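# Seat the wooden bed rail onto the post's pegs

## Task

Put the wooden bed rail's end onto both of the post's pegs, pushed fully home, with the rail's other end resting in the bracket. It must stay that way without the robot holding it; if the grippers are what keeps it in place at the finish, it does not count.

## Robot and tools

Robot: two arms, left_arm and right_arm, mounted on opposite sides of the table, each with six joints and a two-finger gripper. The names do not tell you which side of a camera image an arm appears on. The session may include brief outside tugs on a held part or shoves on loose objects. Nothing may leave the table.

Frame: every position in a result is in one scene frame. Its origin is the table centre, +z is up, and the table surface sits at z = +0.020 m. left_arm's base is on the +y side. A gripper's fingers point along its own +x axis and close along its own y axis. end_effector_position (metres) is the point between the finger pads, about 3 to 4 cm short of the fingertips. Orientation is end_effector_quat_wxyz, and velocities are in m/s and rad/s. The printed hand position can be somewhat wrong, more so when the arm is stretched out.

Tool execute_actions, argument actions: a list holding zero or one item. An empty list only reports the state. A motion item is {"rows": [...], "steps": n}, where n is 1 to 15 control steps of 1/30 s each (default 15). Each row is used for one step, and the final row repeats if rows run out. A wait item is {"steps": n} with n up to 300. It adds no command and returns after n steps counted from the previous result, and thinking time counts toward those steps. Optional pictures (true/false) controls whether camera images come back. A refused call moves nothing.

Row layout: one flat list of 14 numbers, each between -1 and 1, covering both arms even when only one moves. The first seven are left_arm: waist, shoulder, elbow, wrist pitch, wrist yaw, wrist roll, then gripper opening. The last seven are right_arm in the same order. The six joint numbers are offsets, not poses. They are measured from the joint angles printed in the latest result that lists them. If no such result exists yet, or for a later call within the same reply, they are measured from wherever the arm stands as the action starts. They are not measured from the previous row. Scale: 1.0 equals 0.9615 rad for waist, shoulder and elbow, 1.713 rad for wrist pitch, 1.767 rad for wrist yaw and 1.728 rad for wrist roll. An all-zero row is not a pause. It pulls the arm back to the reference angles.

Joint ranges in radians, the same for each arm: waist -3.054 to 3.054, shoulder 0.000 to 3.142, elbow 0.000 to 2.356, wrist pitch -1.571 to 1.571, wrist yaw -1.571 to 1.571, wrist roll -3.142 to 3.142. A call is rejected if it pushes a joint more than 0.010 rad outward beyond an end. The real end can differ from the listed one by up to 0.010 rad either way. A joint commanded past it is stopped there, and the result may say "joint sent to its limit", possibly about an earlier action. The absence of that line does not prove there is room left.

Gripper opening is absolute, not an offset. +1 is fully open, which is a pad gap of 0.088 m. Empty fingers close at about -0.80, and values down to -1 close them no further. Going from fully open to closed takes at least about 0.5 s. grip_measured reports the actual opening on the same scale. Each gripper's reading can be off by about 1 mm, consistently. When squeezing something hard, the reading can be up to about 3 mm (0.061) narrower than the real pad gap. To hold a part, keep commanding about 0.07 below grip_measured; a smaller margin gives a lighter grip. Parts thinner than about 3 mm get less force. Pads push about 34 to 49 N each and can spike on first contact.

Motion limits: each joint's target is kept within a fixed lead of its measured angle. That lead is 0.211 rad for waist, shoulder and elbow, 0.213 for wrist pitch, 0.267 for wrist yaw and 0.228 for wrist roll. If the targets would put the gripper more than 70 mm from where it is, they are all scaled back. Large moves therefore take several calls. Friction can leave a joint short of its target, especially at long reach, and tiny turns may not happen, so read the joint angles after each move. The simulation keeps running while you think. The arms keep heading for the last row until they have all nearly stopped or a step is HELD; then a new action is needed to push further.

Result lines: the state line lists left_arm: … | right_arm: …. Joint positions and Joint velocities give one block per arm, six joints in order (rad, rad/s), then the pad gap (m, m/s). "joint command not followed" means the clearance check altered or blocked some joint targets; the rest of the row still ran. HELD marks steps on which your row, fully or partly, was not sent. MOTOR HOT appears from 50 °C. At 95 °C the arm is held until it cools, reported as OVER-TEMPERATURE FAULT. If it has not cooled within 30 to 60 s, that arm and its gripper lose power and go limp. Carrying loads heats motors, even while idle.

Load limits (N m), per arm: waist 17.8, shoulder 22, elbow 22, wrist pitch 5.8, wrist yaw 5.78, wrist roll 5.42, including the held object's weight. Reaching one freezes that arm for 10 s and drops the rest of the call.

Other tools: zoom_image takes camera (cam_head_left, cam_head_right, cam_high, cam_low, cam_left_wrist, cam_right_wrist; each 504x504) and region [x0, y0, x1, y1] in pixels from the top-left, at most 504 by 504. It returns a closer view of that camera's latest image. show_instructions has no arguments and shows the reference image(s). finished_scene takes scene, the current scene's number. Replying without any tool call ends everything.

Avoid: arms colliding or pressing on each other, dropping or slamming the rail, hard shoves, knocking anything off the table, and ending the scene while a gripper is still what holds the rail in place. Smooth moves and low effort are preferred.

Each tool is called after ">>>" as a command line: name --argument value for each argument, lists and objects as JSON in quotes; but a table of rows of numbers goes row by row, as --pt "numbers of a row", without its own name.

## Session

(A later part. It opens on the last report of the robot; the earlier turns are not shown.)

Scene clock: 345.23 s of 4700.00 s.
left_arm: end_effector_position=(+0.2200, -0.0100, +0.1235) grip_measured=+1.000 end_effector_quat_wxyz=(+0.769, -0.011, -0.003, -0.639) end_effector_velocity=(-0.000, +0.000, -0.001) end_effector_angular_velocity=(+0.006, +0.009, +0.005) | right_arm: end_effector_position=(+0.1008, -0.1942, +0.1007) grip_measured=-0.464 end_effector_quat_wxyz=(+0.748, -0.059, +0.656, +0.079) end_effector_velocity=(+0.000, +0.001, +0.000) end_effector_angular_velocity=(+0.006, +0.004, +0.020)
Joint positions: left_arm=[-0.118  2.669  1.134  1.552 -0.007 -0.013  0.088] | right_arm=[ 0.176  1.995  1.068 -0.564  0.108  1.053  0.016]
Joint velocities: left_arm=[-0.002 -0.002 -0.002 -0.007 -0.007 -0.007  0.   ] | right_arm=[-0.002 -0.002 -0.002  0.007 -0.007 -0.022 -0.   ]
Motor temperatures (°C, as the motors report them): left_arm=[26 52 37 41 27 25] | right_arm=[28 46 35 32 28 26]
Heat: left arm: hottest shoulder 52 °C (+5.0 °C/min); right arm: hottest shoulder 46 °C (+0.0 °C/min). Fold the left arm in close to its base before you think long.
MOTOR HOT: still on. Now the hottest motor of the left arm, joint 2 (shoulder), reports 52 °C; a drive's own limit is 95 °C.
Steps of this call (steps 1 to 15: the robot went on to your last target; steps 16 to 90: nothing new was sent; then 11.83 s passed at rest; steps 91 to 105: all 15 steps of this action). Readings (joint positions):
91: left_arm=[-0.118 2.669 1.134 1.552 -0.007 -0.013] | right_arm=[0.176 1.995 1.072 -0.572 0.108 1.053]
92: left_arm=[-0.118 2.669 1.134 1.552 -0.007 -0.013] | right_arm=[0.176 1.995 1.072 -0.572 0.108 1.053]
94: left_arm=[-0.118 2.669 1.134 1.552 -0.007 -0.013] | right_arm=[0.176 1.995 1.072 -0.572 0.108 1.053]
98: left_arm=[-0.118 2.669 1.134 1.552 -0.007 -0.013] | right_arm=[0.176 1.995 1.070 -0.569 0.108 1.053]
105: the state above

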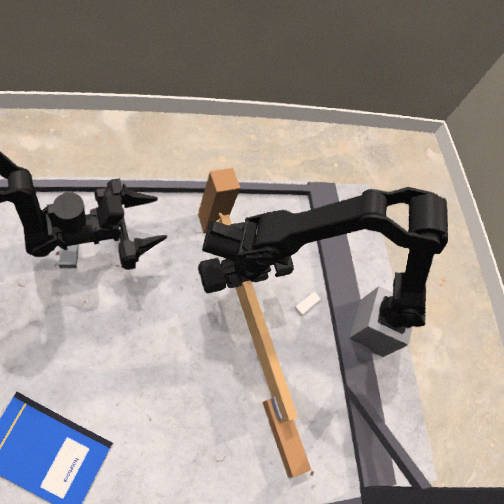

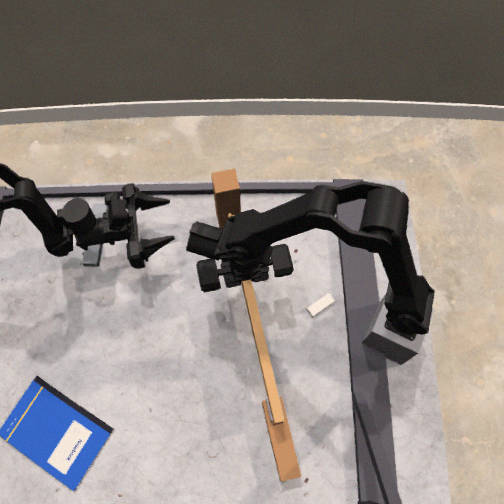

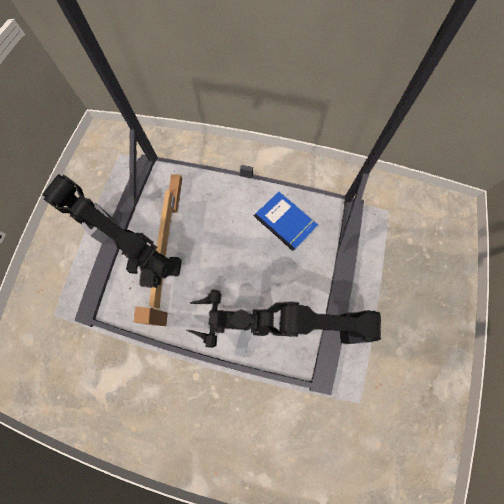

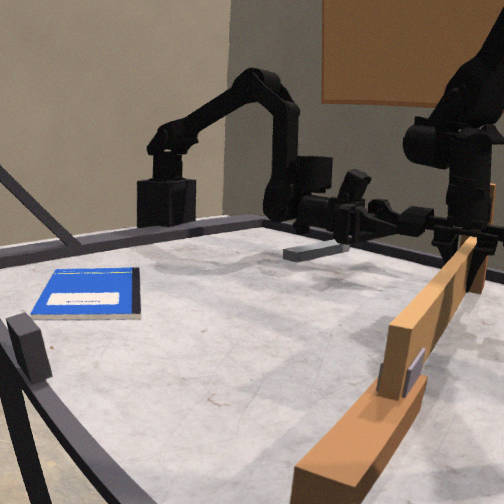

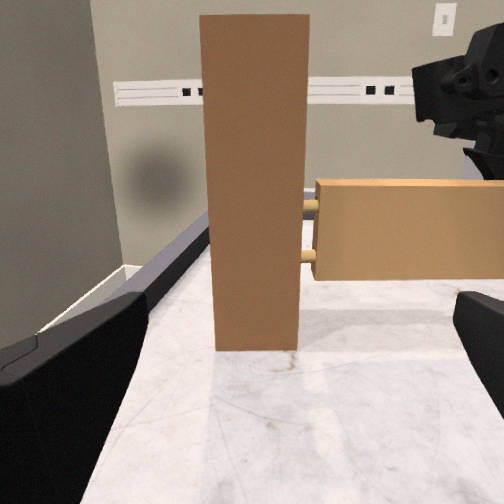

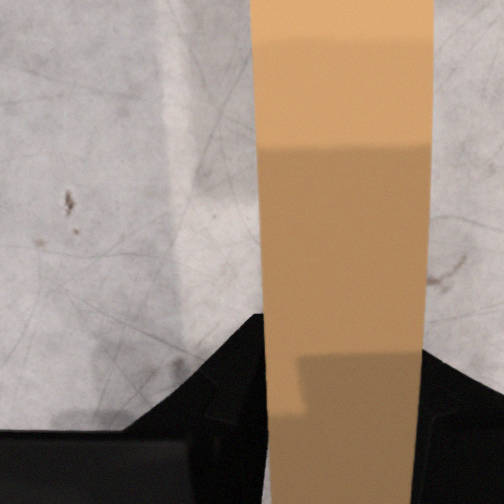

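>>> execute_actions --actions '[{"rows":[[0,0,0,0,0,0,1,0.028,0,0,0,0,0.005,-0.8],[0,0,0,0,0,0,1,0.028,0,0,0,0,0.005,-0.8],[0,0,0,0,0,0,1,0.028,0,0,0,0,0.005,-0.8],[0,0,0,0,0,0,1,0.028,0,0,0,0,0.005,-0.8],[0,0,0,0,0,0,1,0.028,0,0,0,0,0.005,-0.8],[0,0,0,0,0,0,1,0.028,0,0,0,0,0.005,-0.8],[0,0,0,0,0,0,1,0.028,0,0,0.01,0.003,0.005,-0.8]],"steps":15}]' --pictures false

>>> execute_actions --actions '[{"steps":10}]'

>>> zoom_image --camera "cam_left_wrist" --region '[250, 170, 390, 310]'

>>> zoom_image --camera "cam_high" --region '[110, 240, 200, 330]'

Scene clock: 351.77 s of 4700.00 s.
left_arm: end_effector_position=(+0.2200, -0.0100, +0.1235) grip_measured=+1.000 end_effector_quat_wxyz=(+0.769, -0.011, -0.003, -0.639) end_effector_velocity=(-0.000, +0.000, -0.001) end_effector_angular_velocity=(+0.006, +0.009, +0.005) | right_arm: end_effector_position=(+0.0944, -0.1894, +0.1008) grip_measured=-0.464 end_effector_quat_wxyz=(+0.750, -0.061, +0.653, +0.089) end_effector_velocity=(-0.003, -0.002, -0.002) end_effector_angular_velocity=(-0.008, +0.023, +0.021)
Joint positions: left_arm=[-0.118  2.669  1.134  1.552 -0.007 -0.013  0.088] | right_arm=[ 0.199  1.995  1.067 -0.552  0.11   1.058  0.016]
Joint velocities: left_arm=[-0.002 -0.002 -0.002 -0.007 -0.007 -0.007  0.   ] | right_arm=[-0.002  0.002 -0.002 -0.007 -0.022 -0.022 -0.   ]
Motor temperatures (°C, as the motors report them): left_arm=[26 52 36 41 27 25] | right_arm=[28 46 35 33 28 26]
Heat: left arm: hottest shoulder 52 °C (+5.1 °C/min); right arm: hottest shoulder 46 °C (+0.0 °C/min). Fold the left arm in close to its base before you think long.
MOTOR HOT: still on. Now the hottest motor of the left arm, joint 2 (shoulder), reports 52 °C; a drive's own limit is 95 °C.
Steps of this call (steps 1 to 15: the robot went on to your last target; steps 16 to 90: nothing new was sent; then 3.03 s passed at rest; steps 91 to 105: all 15 steps of this action). Readings (joint positions):
91: left_arm=[-0.118 2.669 1.134 1.552 -0.007 -0.013] | right_arm=[0.179 1.995 1.067 -0.561 0.109 1.053]
92: left_arm=[-0.118 2.669 1.134 1.552 -0.007 -0.013] | right_arm=[0.183 1.995 1.067 -0.556 0.111 1.053]
94: left_arm=[-0.118 2.669 1.134 1.552 -0.007 -0.013] | right_arm=[0.190 1.995 1.067 -0.556 0.111 1.054]
98: left_arm=[-0.118 2.669 1.134 1.552 -0.007 -0.013] | right_arm=[0.197 1.995 1.067 -0.557 0.110 1.058]
105: the state above

Scene clock: 352.10 s of 4700.00 s.
left_arm: end_effector_position=(+0.2200, -0.0100, +0.1235) grip_measured=+1.000 end_effector_quat_wxyz=(+0.769, -0.011, -0.003, -0.639) end_effector_velocity=(+0.002, +0.002, -0.002) end_effector_angular_velocity=(+0.011, +0.009, +0.010) | right_arm: end_effector_position=(+0.0944, -0.1894, +0.1008) grip_measured=-0.464 end_effector_quat_wxyz=(+0.750, -0.061, +0.653, +0.089) end_effector_velocity=(+0.000, -0.005, +0.002) end_effector_angular_velocity=(-0.019, -0.002, +0.004)
Joint positions: left_arm=[-0.118  2.669  1.134  1.552 -0.007 -0.013  0.088] | right_arm=[ 0.199  1.995  1.067 -0.552  0.11   1.058  0.016]
Joint velocities: left_arm=[ 0.002 -0.002 -0.007 -0.007 -0.007 -0.007  0.   ] | right_arm=[-0.002 -0.007 -0.002 -0.022  0.007 -0.007 -0.   ]
Motor temperatures (°C, as the motors report them): left_arm=[26 52 36 41 27 25] | right_arm=[28 46 35 33 28 26]
Heat: left arm: hottest shoulder 52 °C (+5.0 °C/min); right arm: hottest shoulder 46 °C (+0.0 °C/min). Fold the left arm in close to its base before you think long.
MOTOR HOT: still on. Now the hottest motor of the left arm, joint 2 (shoulder), reports 52 °C; a drive's own limit is 95 °C.
Steps of this call (steps 1 to 10: the robot went on to your last target). Readings (joint positions):
1: left_arm=[-0.118 2.669 1.134 1.552 -0.007 -0.013] | right_arm=[0.199 1.995 1.067 -0.552 0.110 1.058]
2: left_arm=[-0.118 2.669 1.134 1.552 -0.007 -0.013] | right_arm=[0.199 1.995 1.067 -0.552 0.110 1.058]
4: left_arm=[-0.118 2.669 1.134 1.552 -0.007 -0.013] | right_arm=[0.199 1.995 1.067 -0.552 0.110 1.058]
8: left_arm=[-0.118 2.669 1.134 1.552 -0.007 -0.013] | right_arm=[0.199 1.995 1.067 -0.552 0.110 1.058]
10: the state above

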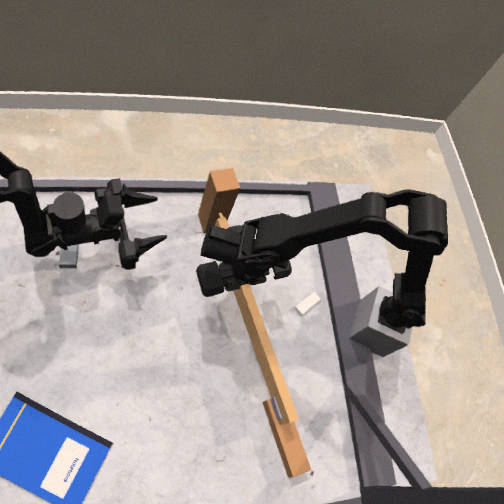

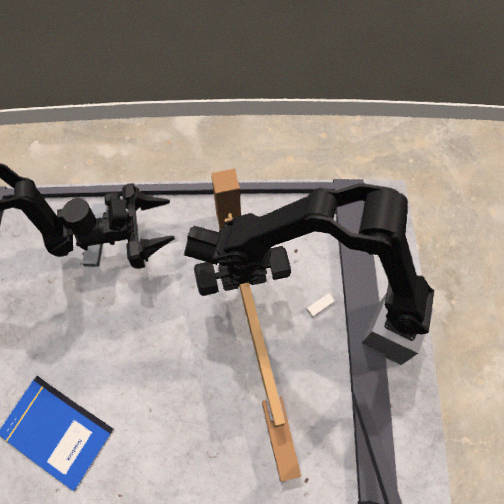

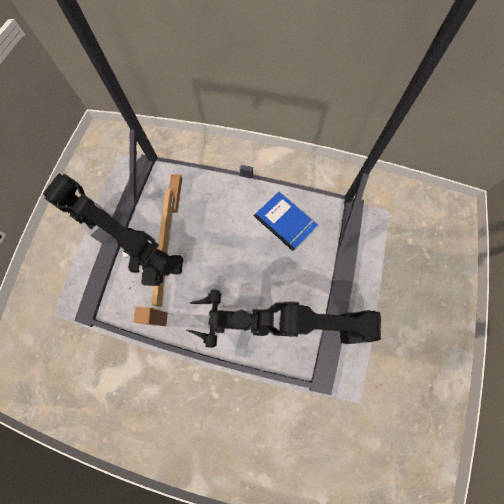

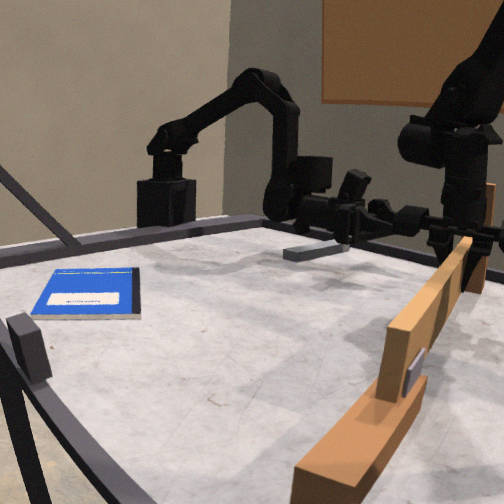

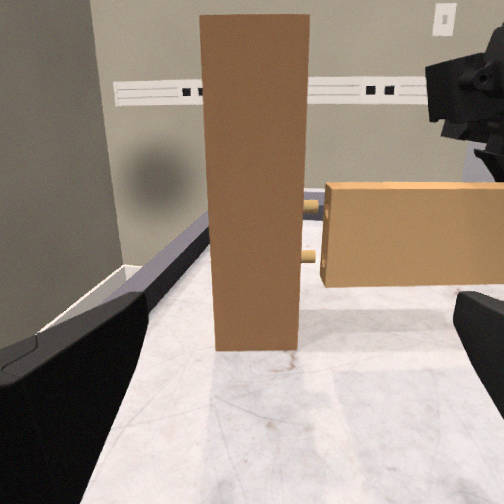

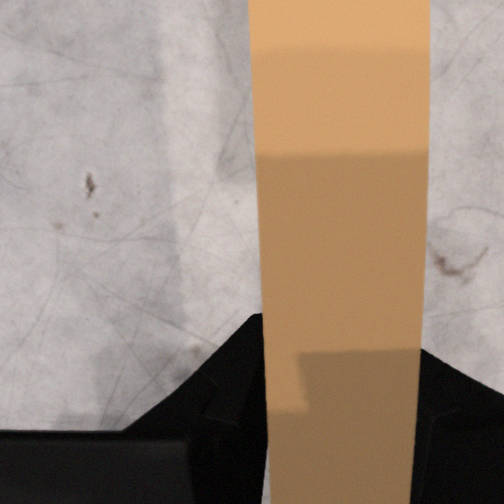

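Region (250, 170, 390, 310) of cam_left_wrist's 504x504 image, scaled by 3.600, with more detail than that image has.

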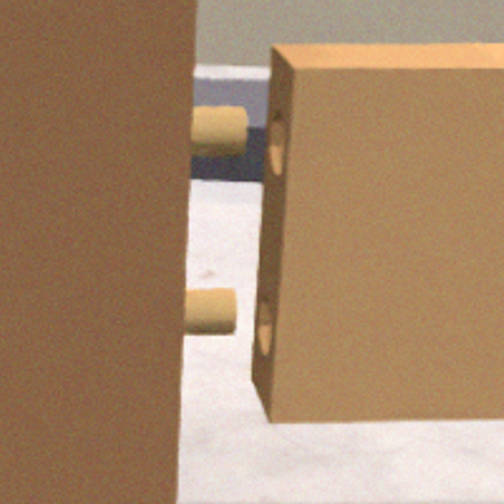

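Region (110, 240, 200, 330) of cam_high's 504x504 image, scaled by 5.600, with more detail than that image has.

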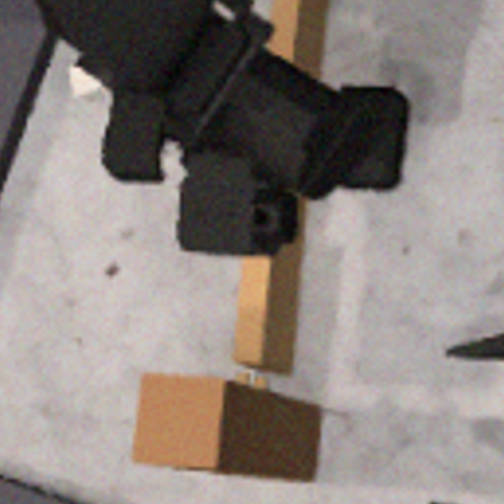

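>>> execute_actions --actions '[{"rows":[[0,0,0,0,0,0,1,0,0,0.014,-0.006,0.005,0,-0.8],[0,0,0,0,0,0,1,0,0,0.014,-0.006,0.005,0,-0.8],[0,0,0,0,0,0,1,0,0,0.014,-0.006,0.005,0,-0.8],[0,0,0,0,0,0,1,0,0,0.014,-0.006,0.005,0,-0.8],[0,0,0,0,0,0,1,0,0,0.014,-0.006,0.005,0,-0.8],[0,0,0,0,0,0,1,0,0,0.014,-0.006,0.005,0,-0.8],[0,0,0,0,0,0,1,-0.045,0,0.014,-0.006,0.015,-0.008,-0.8]],"steps":15}]' --pictures false

>>> execute_actions --actions '[{"steps":10}]'

>>> zoom_image --camera "cam_left_wrist" --region '[250, 170, 390, 310]'

>>> zoom_image --camera "cam_high" --region '[110, 240, 200, 330]'

Scene clock: 358.37 s of 4700.00 s.
left_arm: end_effector_position=(+0.2200, -0.0100, +0.1235) grip_measured=+1.000 end_effector_quat_wxyz=(+0.769, -0.011, -0.003, -0.639) end_effector_velocity=(+0.002, +0.001, +0.000) end_effector_angular_velocity=(+0.006, +0.009, +0.019) | right_arm: end_effector_position=(+0.1006, -0.1943, +0.1005) grip_measured=-0.464 end_effector_quat_wxyz=(+0.748, -0.060, +0.656, +0.080) end_effector_velocity=(-0.001, -0.001, -0.002) end_effector_angular_velocity=(-0.001, +0.007, +0.005)
Joint positions: left_arm=[-0.118  2.669  1.134  1.552 -0.007 -0.013  0.088] | right_arm=[ 0.176  1.995  1.067 -0.564  0.107  1.05   0.016]
Joint velocities: left_arm=[-0.002 -0.007 -0.007 -0.007 -0.022 -0.007  0.   ] | right_arm=[-0.002  0.002 -0.007  0.007 -0.007 -0.007  0.   ]
Motor temperatures (°C, as the motors report them): left_arm=[26 53 36 41 27 25] | right_arm=[27 46 35 33 28 26]
Heat: left arm: hottest shoulder 53 °C (+6.0 °C/min); right arm: hottest shoulder 46 °C (+0.0 °C/min). Fold the left arm in close to its base before you think long.
MOTOR HOT: still on. Now the hottest motor of the left arm, joint 2 (shoulder), reports 53 °C; a drive's own limit is 95 °C.
Steps of this call (steps 1 to 15: the robot went on to your last target; steps 16 to 90: nothing new was sent; then 2.77 s passed at rest; steps 91 to 105: all 15 steps of this action). Readings (joint positions):
91: left_arm=[-0.118 2.669 1.134 1.552 -0.007 -0.013] | right_arm=[0.199 1.995 1.067 -0.552 0.110 1.058]
92: left_arm=[-0.118 2.669 1.134 1.552 -0.007 -0.013] | right_arm=[0.199 1.995 1.067 -0.553 0.110 1.058]
94: left_arm=[-0.118 2.669 1.134 1.552 -0.007 -0.013] | right_arm=[0.199 1.995 1.067 -0.556 0.112 1.058]
98: left_arm=[-0.118 2.669 1.134 1.552 -0.007 -0.013] | right_arm=[0.189 1.995 1.067 -0.562 0.113 1.056]
105: the state above

Scene clock: 358.70 s of 4700.00 s.
left_arm: end_effector_position=(+0.2200, -0.0100, +0.1235) grip_measured=+1.000 end_effector_quat_wxyz=(+0.769, -0.011, -0.003, -0.639) end_effector_velocity=(-0.000, +0.001, -0.000) end_effector_angular_velocity=(-0.004, +0.007, +0.005) | right_arm: end_effector_position=(+0.1006, -0.1943, +0.1005) grip_measured=-0.464 end_effector_quat_wxyz=(+0.748, -0.060, +0.656, +0.080) end_effector_velocity=(-0.000, -0.002, +0.000) end_effector_angular_velocity=(-0.010, -0.005, +0.009)
Joint positions: left_arm=[-0.118  2.669  1.134  1.552 -0.007 -0.013  0.088] | right_arm=[ 0.176  1.995  1.067 -0.564  0.107  1.05   0.016]
Joint velocities: left_arm=[-0.002  0.002 -0.002  0.007 -0.007 -0.007  0.   ] | right_arm=[ 0.002 -0.002 -0.002 -0.007  0.007 -0.007  0.   ]
Motor temperatures (°C, as the motors report them): left_arm=[26 53 36 41 27 25] | right_arm=[27 46 35 33 28 26]
Heat: left arm: hottest shoulder 53 °C (+6.1 °C/min); right arm: hottest shoulder 46 °C (+0.0 °C/min). Fold the left arm in close to its base before you think long.
MOTOR HOT: still on. Now the hottest motor of the left arm, joint 2 (shoulder), reports 53 °C; a drive's own limit is 95 °C.
Steps of this call (steps 1 to 10: the robot went on to your last target). Readings (joint positions):
1: left_arm=[-0.118 2.669 1.134 1.552 -0.007 -0.013] | right_arm=[0.176 1.995 1.067 -0.564 0.107 1.050]
2: left_arm=[-0.118 2.669 1.134 1.552 -0.007 -0.013] | right_arm=[0.176 1.995 1.067 -0.564 0.107 1.050]
4: left_arm=[-0.118 2.669 1.134 1.552 -0.007 -0.013] | right_arm=[0.176 1.995 1.067 -0.564 0.107 1.050]
8: left_arm=[-0.118 2.669 1.134 1.552 -0.007 -0.013] | right_arm=[0.176 1.995 1.067 -0.564 0.107 1.050]
10: the state above

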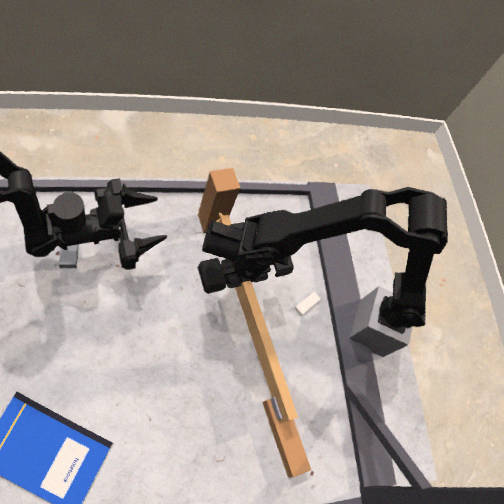

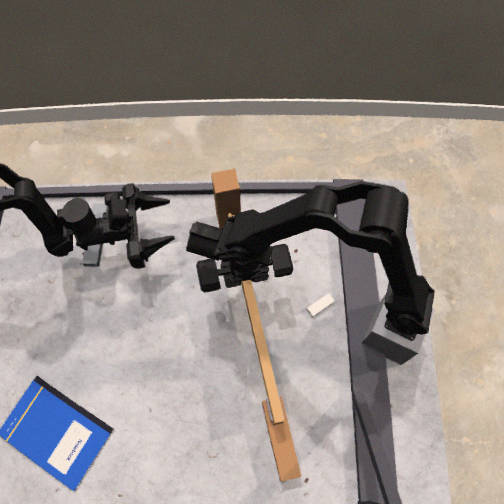

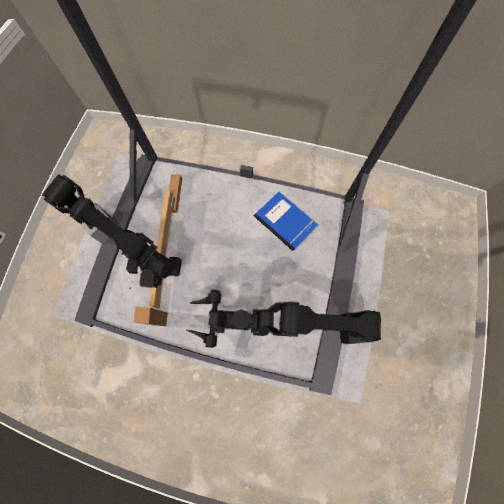

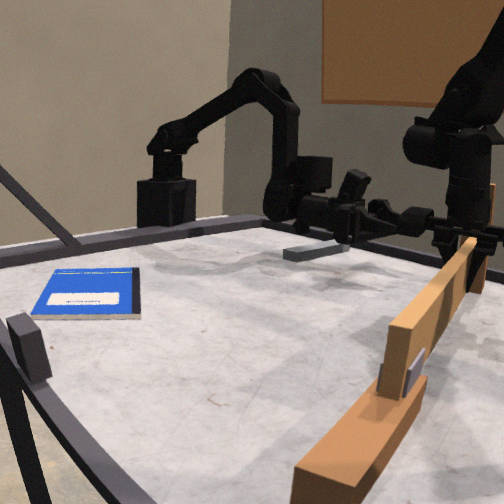

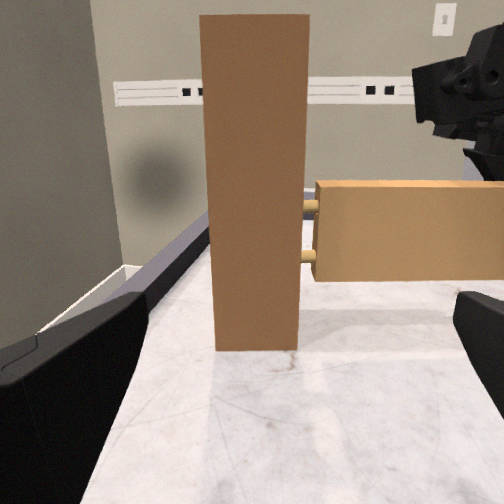

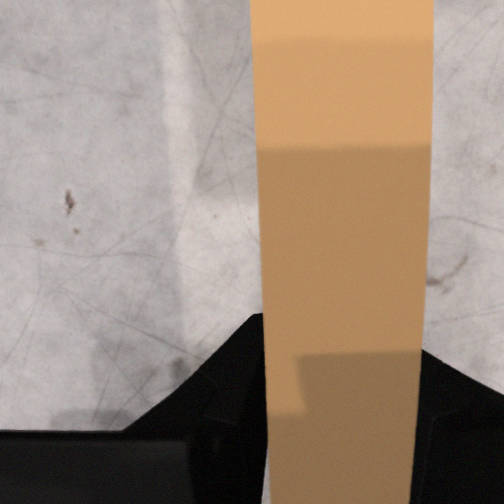

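Region (250, 170, 390, 310) of cam_left_wrist's 504x504 image, scaled by 3.600, with more detail than that image has.

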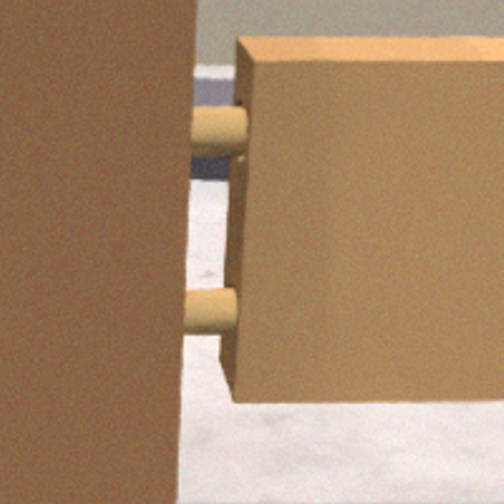

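Region (110, 240, 200, 330) of cam_high's 504x504 image, scaled by 5.600, with more detail than that image has.

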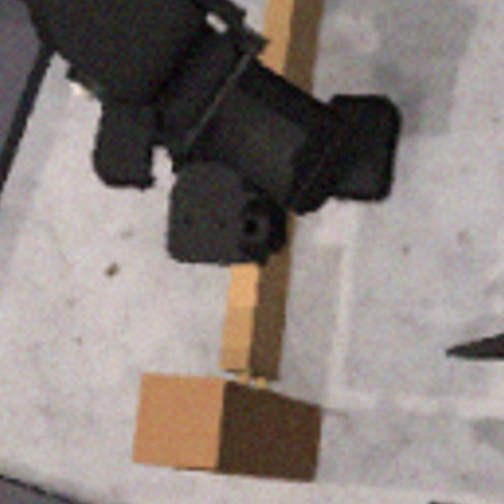

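>>> execute_actions --actions '[{"rows":[[0,0,0,0,0,0,1,0.028,0,0,0,0,0.005,-0.8],[0,0,0,0,0,0,1,0.028,0,0,0,0,0.005,-0.8],[0,0,0,0,0,0,1,0.028,0,0,0,0,0.005,-0.8],[0,0,0,0,0,0,1,0.028,0,0,0,0,0.005,-0.8],[0,0,0,0,0,0,1,0.028,0,0,0,0,0.005,-0.8],[0,0,0,0,0,0,1,0.028,0,0,0,0,0.005,-0.8],[0,0,0,0,0,0,1,0.028,0,0.03,0,0.006,0.005,-0.8]],"steps":15}]' --pictures false

>>> execute_actions --actions '[{"steps":10}]'

>>> zoom_image --camera "cam_left_wrist" --region '[250, 170, 390, 310]'

>>> zoom_image --camera "cam_high" --region '[110, 240, 200, 330]'

Scene clock: 363.60 s of 4700.00 s.
left_arm: end_effector_position=(+0.2200, -0.0100, +0.1235) grip_measured=+1.000 end_effector_quat_wxyz=(+0.769, -0.011, -0.003, -0.639) end_effector_velocity=(+0.002, +0.001, -0.001) end_effector_angular_velocity=(+0.008, -0.006, +0.020) | right_arm: end_effector_position=(+0.0943, -0.1880, +0.1027) grip_measured=-0.464 end_effector_quat_wxyz=(+0.750, -0.064, +0.653, +0.090) end_effector_velocity=(+0.000, +0.002, +0.002) end_effector_angular_velocity=(+0.015, +0.004, -0.009)
Joint positions: left_arm=[-0.118  2.669  1.134  1.552 -0.007 -0.013  0.088] | right_arm=[ 0.201  1.995  1.077 -0.564  0.112  1.056  0.016]
Joint velocities: left_arm=[-0.002 -0.002 -0.002 -0.007 -0.022  0.007  0.   ] | right_arm=[-0.002 -0.007 -0.002  0.007 -0.007  0.007  0.   ]
Motor temperatures (°C, as the motors report them): left_arm=[26 53 36 41 27 25] | right_arm=[28 46 35 33 28 26]
Heat: left arm: hottest shoulder 53 °C (+6.1 °C/min); right arm: hottest shoulder 46 °C (+0.0 °C/min). Fold the left arm in close to its base before you think long.
MOTOR HOT: still on. Now the hottest motor of the left arm, joint 2 (shoulder), reports 53 °C; a drive's own limit is 95 °C.
Steps of this call (steps 1 to 15: the robot went on to your last target; steps 16 to 90: nothing new was sent; then 1.40 s passed at rest; steps 91 to 105: all 15 steps of this action). Readings (joint positions):
91: left_arm=[-0.118 2.669 1.134 1.552 -0.007 -0.013] | right_arm=[0.179 1.995 1.067 -0.564 0.111 1.050]
92: left_arm=[-0.118 2.669 1.134 1.552 -0.007 -0.013] | right_arm=[0.183 1.995 1.067 -0.564 0.115 1.051]
94: left_arm=[-0.118 2.669 1.134 1.552 -0.007 -0.013] | right_arm=[0.189 1.995 1.067 -0.564 0.115 1.053]
98: left_arm=[-0.118 2.669 1.134 1.552 -0.007 -0.013] | right_arm=[0.196 1.995 1.070 -0.564 0.112 1.056]
105: the state above

Scene clock: 363.93 s of 4700.00 s.
left_arm: end_effector_position=(+0.2200, -0.0100, +0.1235) grip_measured=+1.000 end_effector_quat_wxyz=(+0.769, -0.011, -0.003, -0.639) end_effector_velocity=(-0.000, +0.001, -0.004) end_effector_angular_velocity=(+0.011, +0.009, +0.005) | right_arm: end_effector_position=(+0.0943, -0.1881, +0.1027) grip_measured=-0.464 end_effector_quat_wxyz=(+0.750, -0.064, +0.653, +0.090) end_effector_velocity=(-0.001, -0.002, -0.000) end_effector_angular_velocity=(-0.002, +0.023, +0.002)
Joint positions: left_arm=[-0.118  2.669  1.134  1.552 -0.007 -0.013  0.088] | right_arm=[ 0.201  1.995  1.077 -0.564  0.112  1.056  0.016]
Joint velocities: left_arm=[-0.002  0.002 -0.002 -0.007 -0.007 -0.007  0.   ] | right_arm=[-0.007 -0.002 -0.002 -0.007 -0.022 -0.007  0.   ]
Motor temperatures (°C, as the motors report them): left_arm=[26 53 36 41 27 25] | right_arm=[28 46 35 33 28 26]
Heat: left arm: hottest shoulder 53 °C (+6.1 °C/min); right arm: hottest shoulder 46 °C (+0.0 °C/min). Fold the left arm in close to its base before you think long.
MOTOR HOT: still on. Now the hottest motor of the left arm, joint 2 (shoulder), reports 53 °C; a drive's own limit is 95 °C.
Steps of this call (steps 1 to 10: the robot went on to your last target). Readings (joint positions):
1: left_arm=[-0.118 2.669 1.134 1.552 -0.007 -0.013] | right_arm=[0.201 1.995 1.077 -0.564 0.112 1.056]
2: left_arm=[-0.118 2.669 1.134 1.552 -0.007 -0.013] | right_arm=[0.201 1.995 1.077 -0.564 0.112 1.056]
4: left_arm=[-0.118 2.669 1.134 1.552 -0.007 -0.013] | right_arm=[0.201 1.995 1.077 -0.564 0.112 1.056]
8: left_arm=[-0.118 2.669 1.134 1.552 -0.007 -0.013] | right_arm=[0.201 1.995 1.077 -0.564 0.112 1.056]
10: the state above

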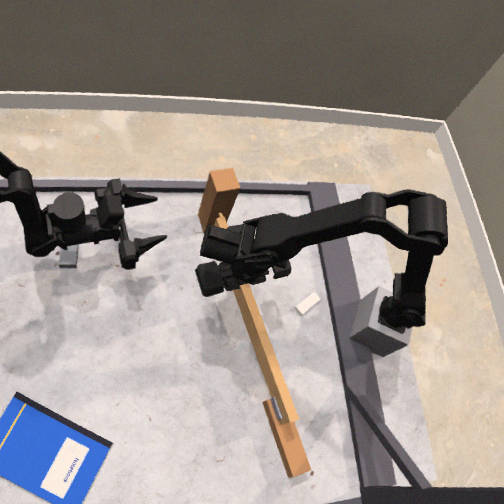

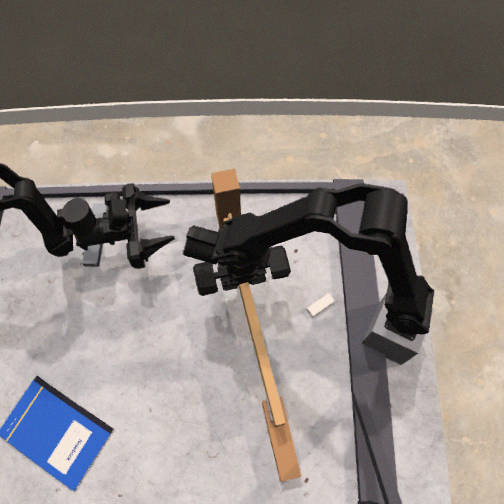

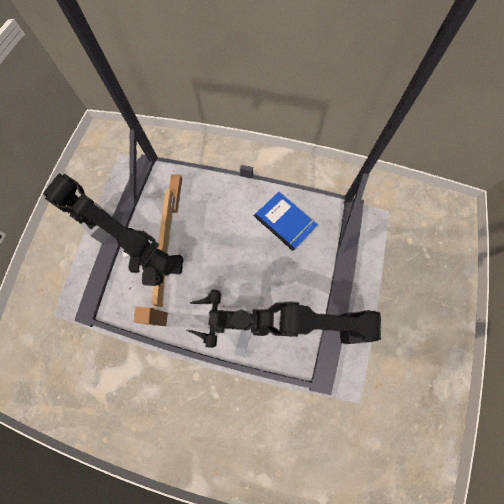

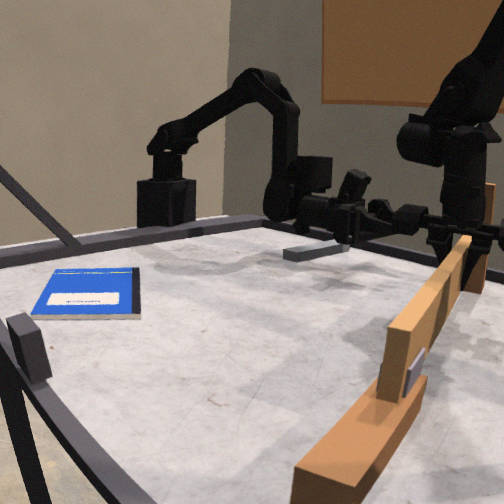

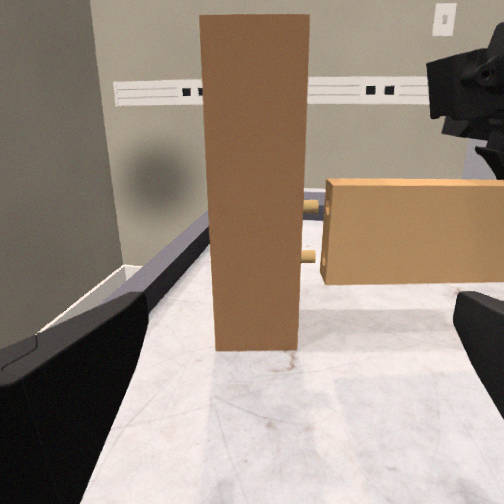

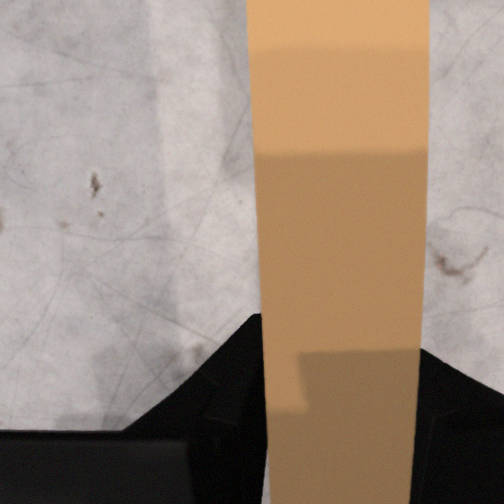

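Region (250, 170, 390, 310) of cam_left_wrist's 504x504 image, scaled by 3.600, with more detail than that image has.

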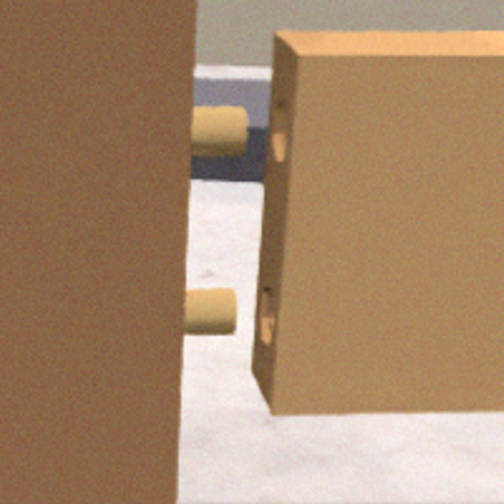

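Region (110, 240, 200, 330) of cam_high's 504x504 image, scaled by 5.600, with more detail than that image has.

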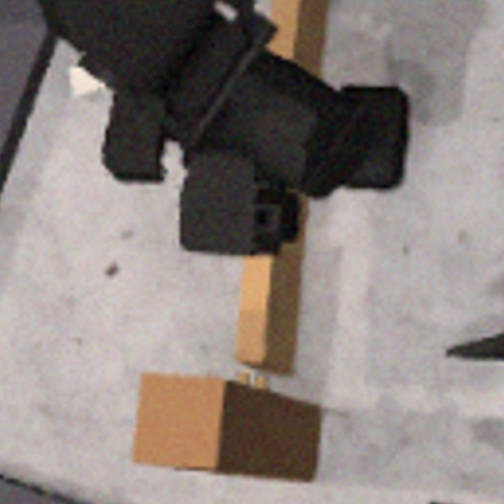

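Height good, lateral ~251. Approach.

>>> execute_actions --actions '[{"rows":[[0,0,0,0,0,0,1,-0.05,0,0,0,0.012,-0.008,-0.8]],"steps":15}]'

>>> zoom_image --camera "cam_left_wrist" --region '[250, 170, 390, 310]'

>>> zoom_image --camera "cam_high" --region '[110, 240, 200, 330]'

Scene clock: 368.20 s of 4700.00 s.
left_arm: end_effector_position=(+0.2200, -0.0100, +0.1235) grip_measured=+1.000 end_effector_quat_wxyz=(+0.769, -0.011, -0.003, -0.639) end_effector_velocity=(-0.002, -0.000, -0.001) end_effector_angular_velocity=(+0.009, -0.006, -0.010) | right_arm: end_effector_position=(+0.0998, -0.1907, +0.1025) grip_measured=-0.464 end_effector_quat_wxyz=(+0.747, -0.060, +0.656, +0.086) end_effector_velocity=(+0.001, -0.003, +0.000) end_effector_angular_velocity=(-0.006, +0.009, +0.001)
Joint positions: left_arm=[-0.118  2.669  1.134  1.552 -0.007 -0.013  0.088] | right_arm=[ 0.18   1.995  1.077 -0.566  0.103  1.045  0.016]
Joint velocities: left_arm=[-0.002 -0.002 -0.002 -0.007  0.007  0.007  0.   ] | right_arm=[-0.007 -0.002 -0.002 -0.007 -0.007 -0.007 -0.   ]
Motor temperatures (°C, as the motors report them): left_arm=[26 54 36 41 27 25] | right_arm=[28 46 35 33 28 26]
Heat: left arm: hottest shoulder 54 °C (+6.1 °C/min); right arm: hottest shoulder 46 °C (+0.0 °C/min). Fold the left arm in close to its base before you think long.
MOTOR HOT: still on. Now the hottest motor of the left arm, joint 2 (shoulder), reports 54 °C; a drive's own limit is 95 °C.
Steps of this call (steps 1 to 15: the robot went on to your last target; steps 16 to 90: nothing new was sent; then 0.77 s passed at rest; steps 91 to 105: all 15 steps of this action). Readings (joint positions):
91: left_arm=[-0.118 2.669 1.134 1.552 -0.007 -0.013] | right_arm=[0.197 1.995 1.077 -0.564 0.112 1.054]
92: left_arm=[-0.118 2.669 1.134 1.552 -0.007 -0.013] | right_arm=[0.190 1.995 1.077 -0.564 0.113 1.052]
94: left_arm=[-0.118 2.669 1.134 1.552 -0.007 -0.013] | right_arm=[0.180 1.995 1.077 -0.566 0.103 1.046]
98: left_arm=[-0.118 2.669 1.134 1.552 -0.007 -0.013] | right_arm=[0.180 1.995 1.077 -0.566 0.103 1.045]
105: the state above

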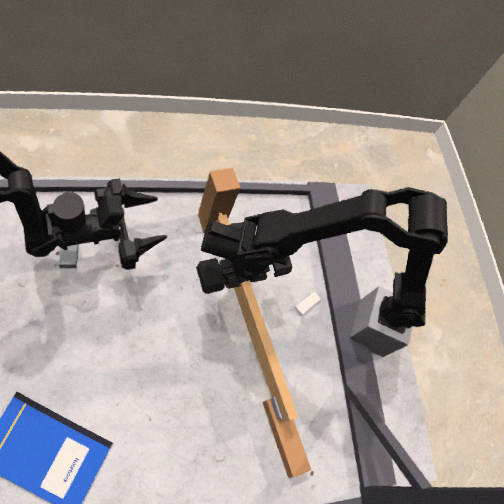

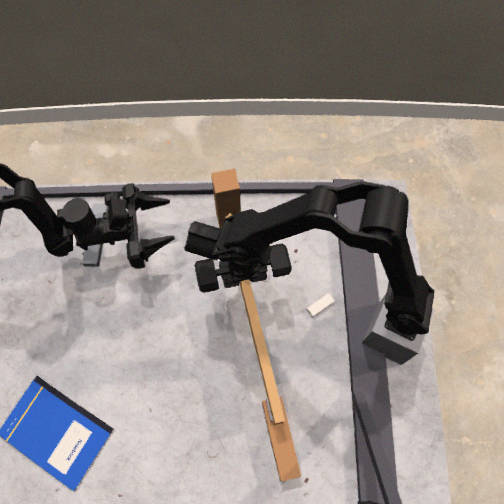

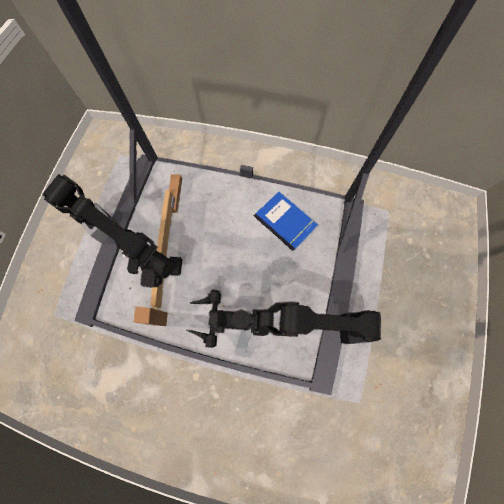

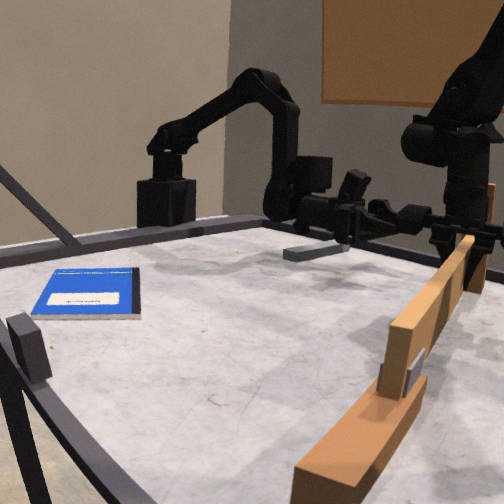

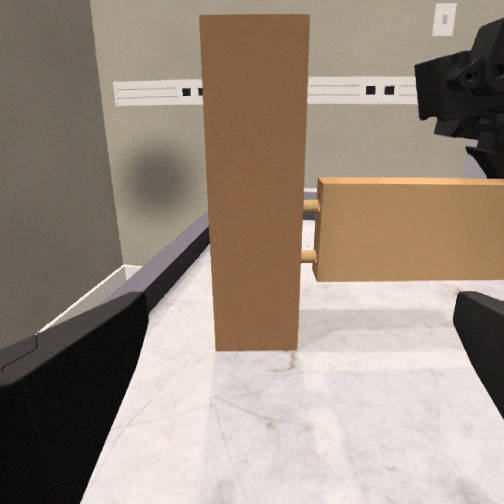

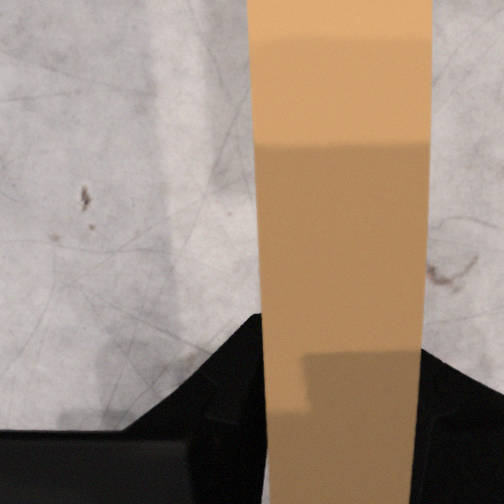

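Region (250, 170, 390, 310) of cam_left_wrist's 504x504 image, scaled by 3.600, with more detail than that image has.

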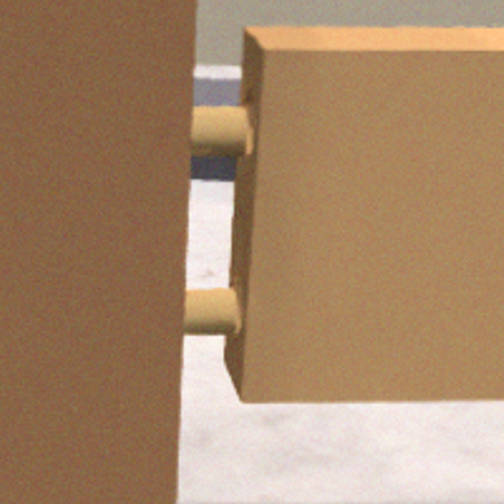

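Region (110, 240, 200, 330) of cam_high's 504x504 image, scaled by 5.600, with more detail than that image has.

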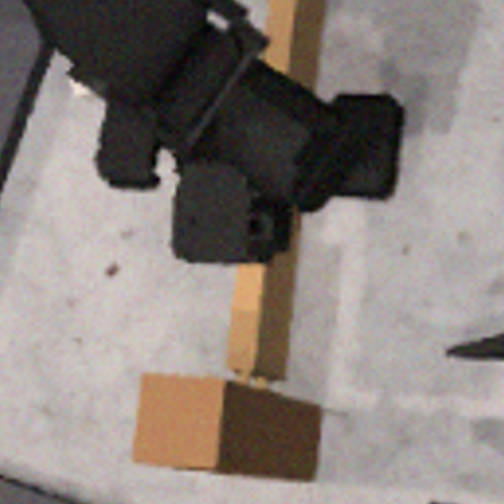

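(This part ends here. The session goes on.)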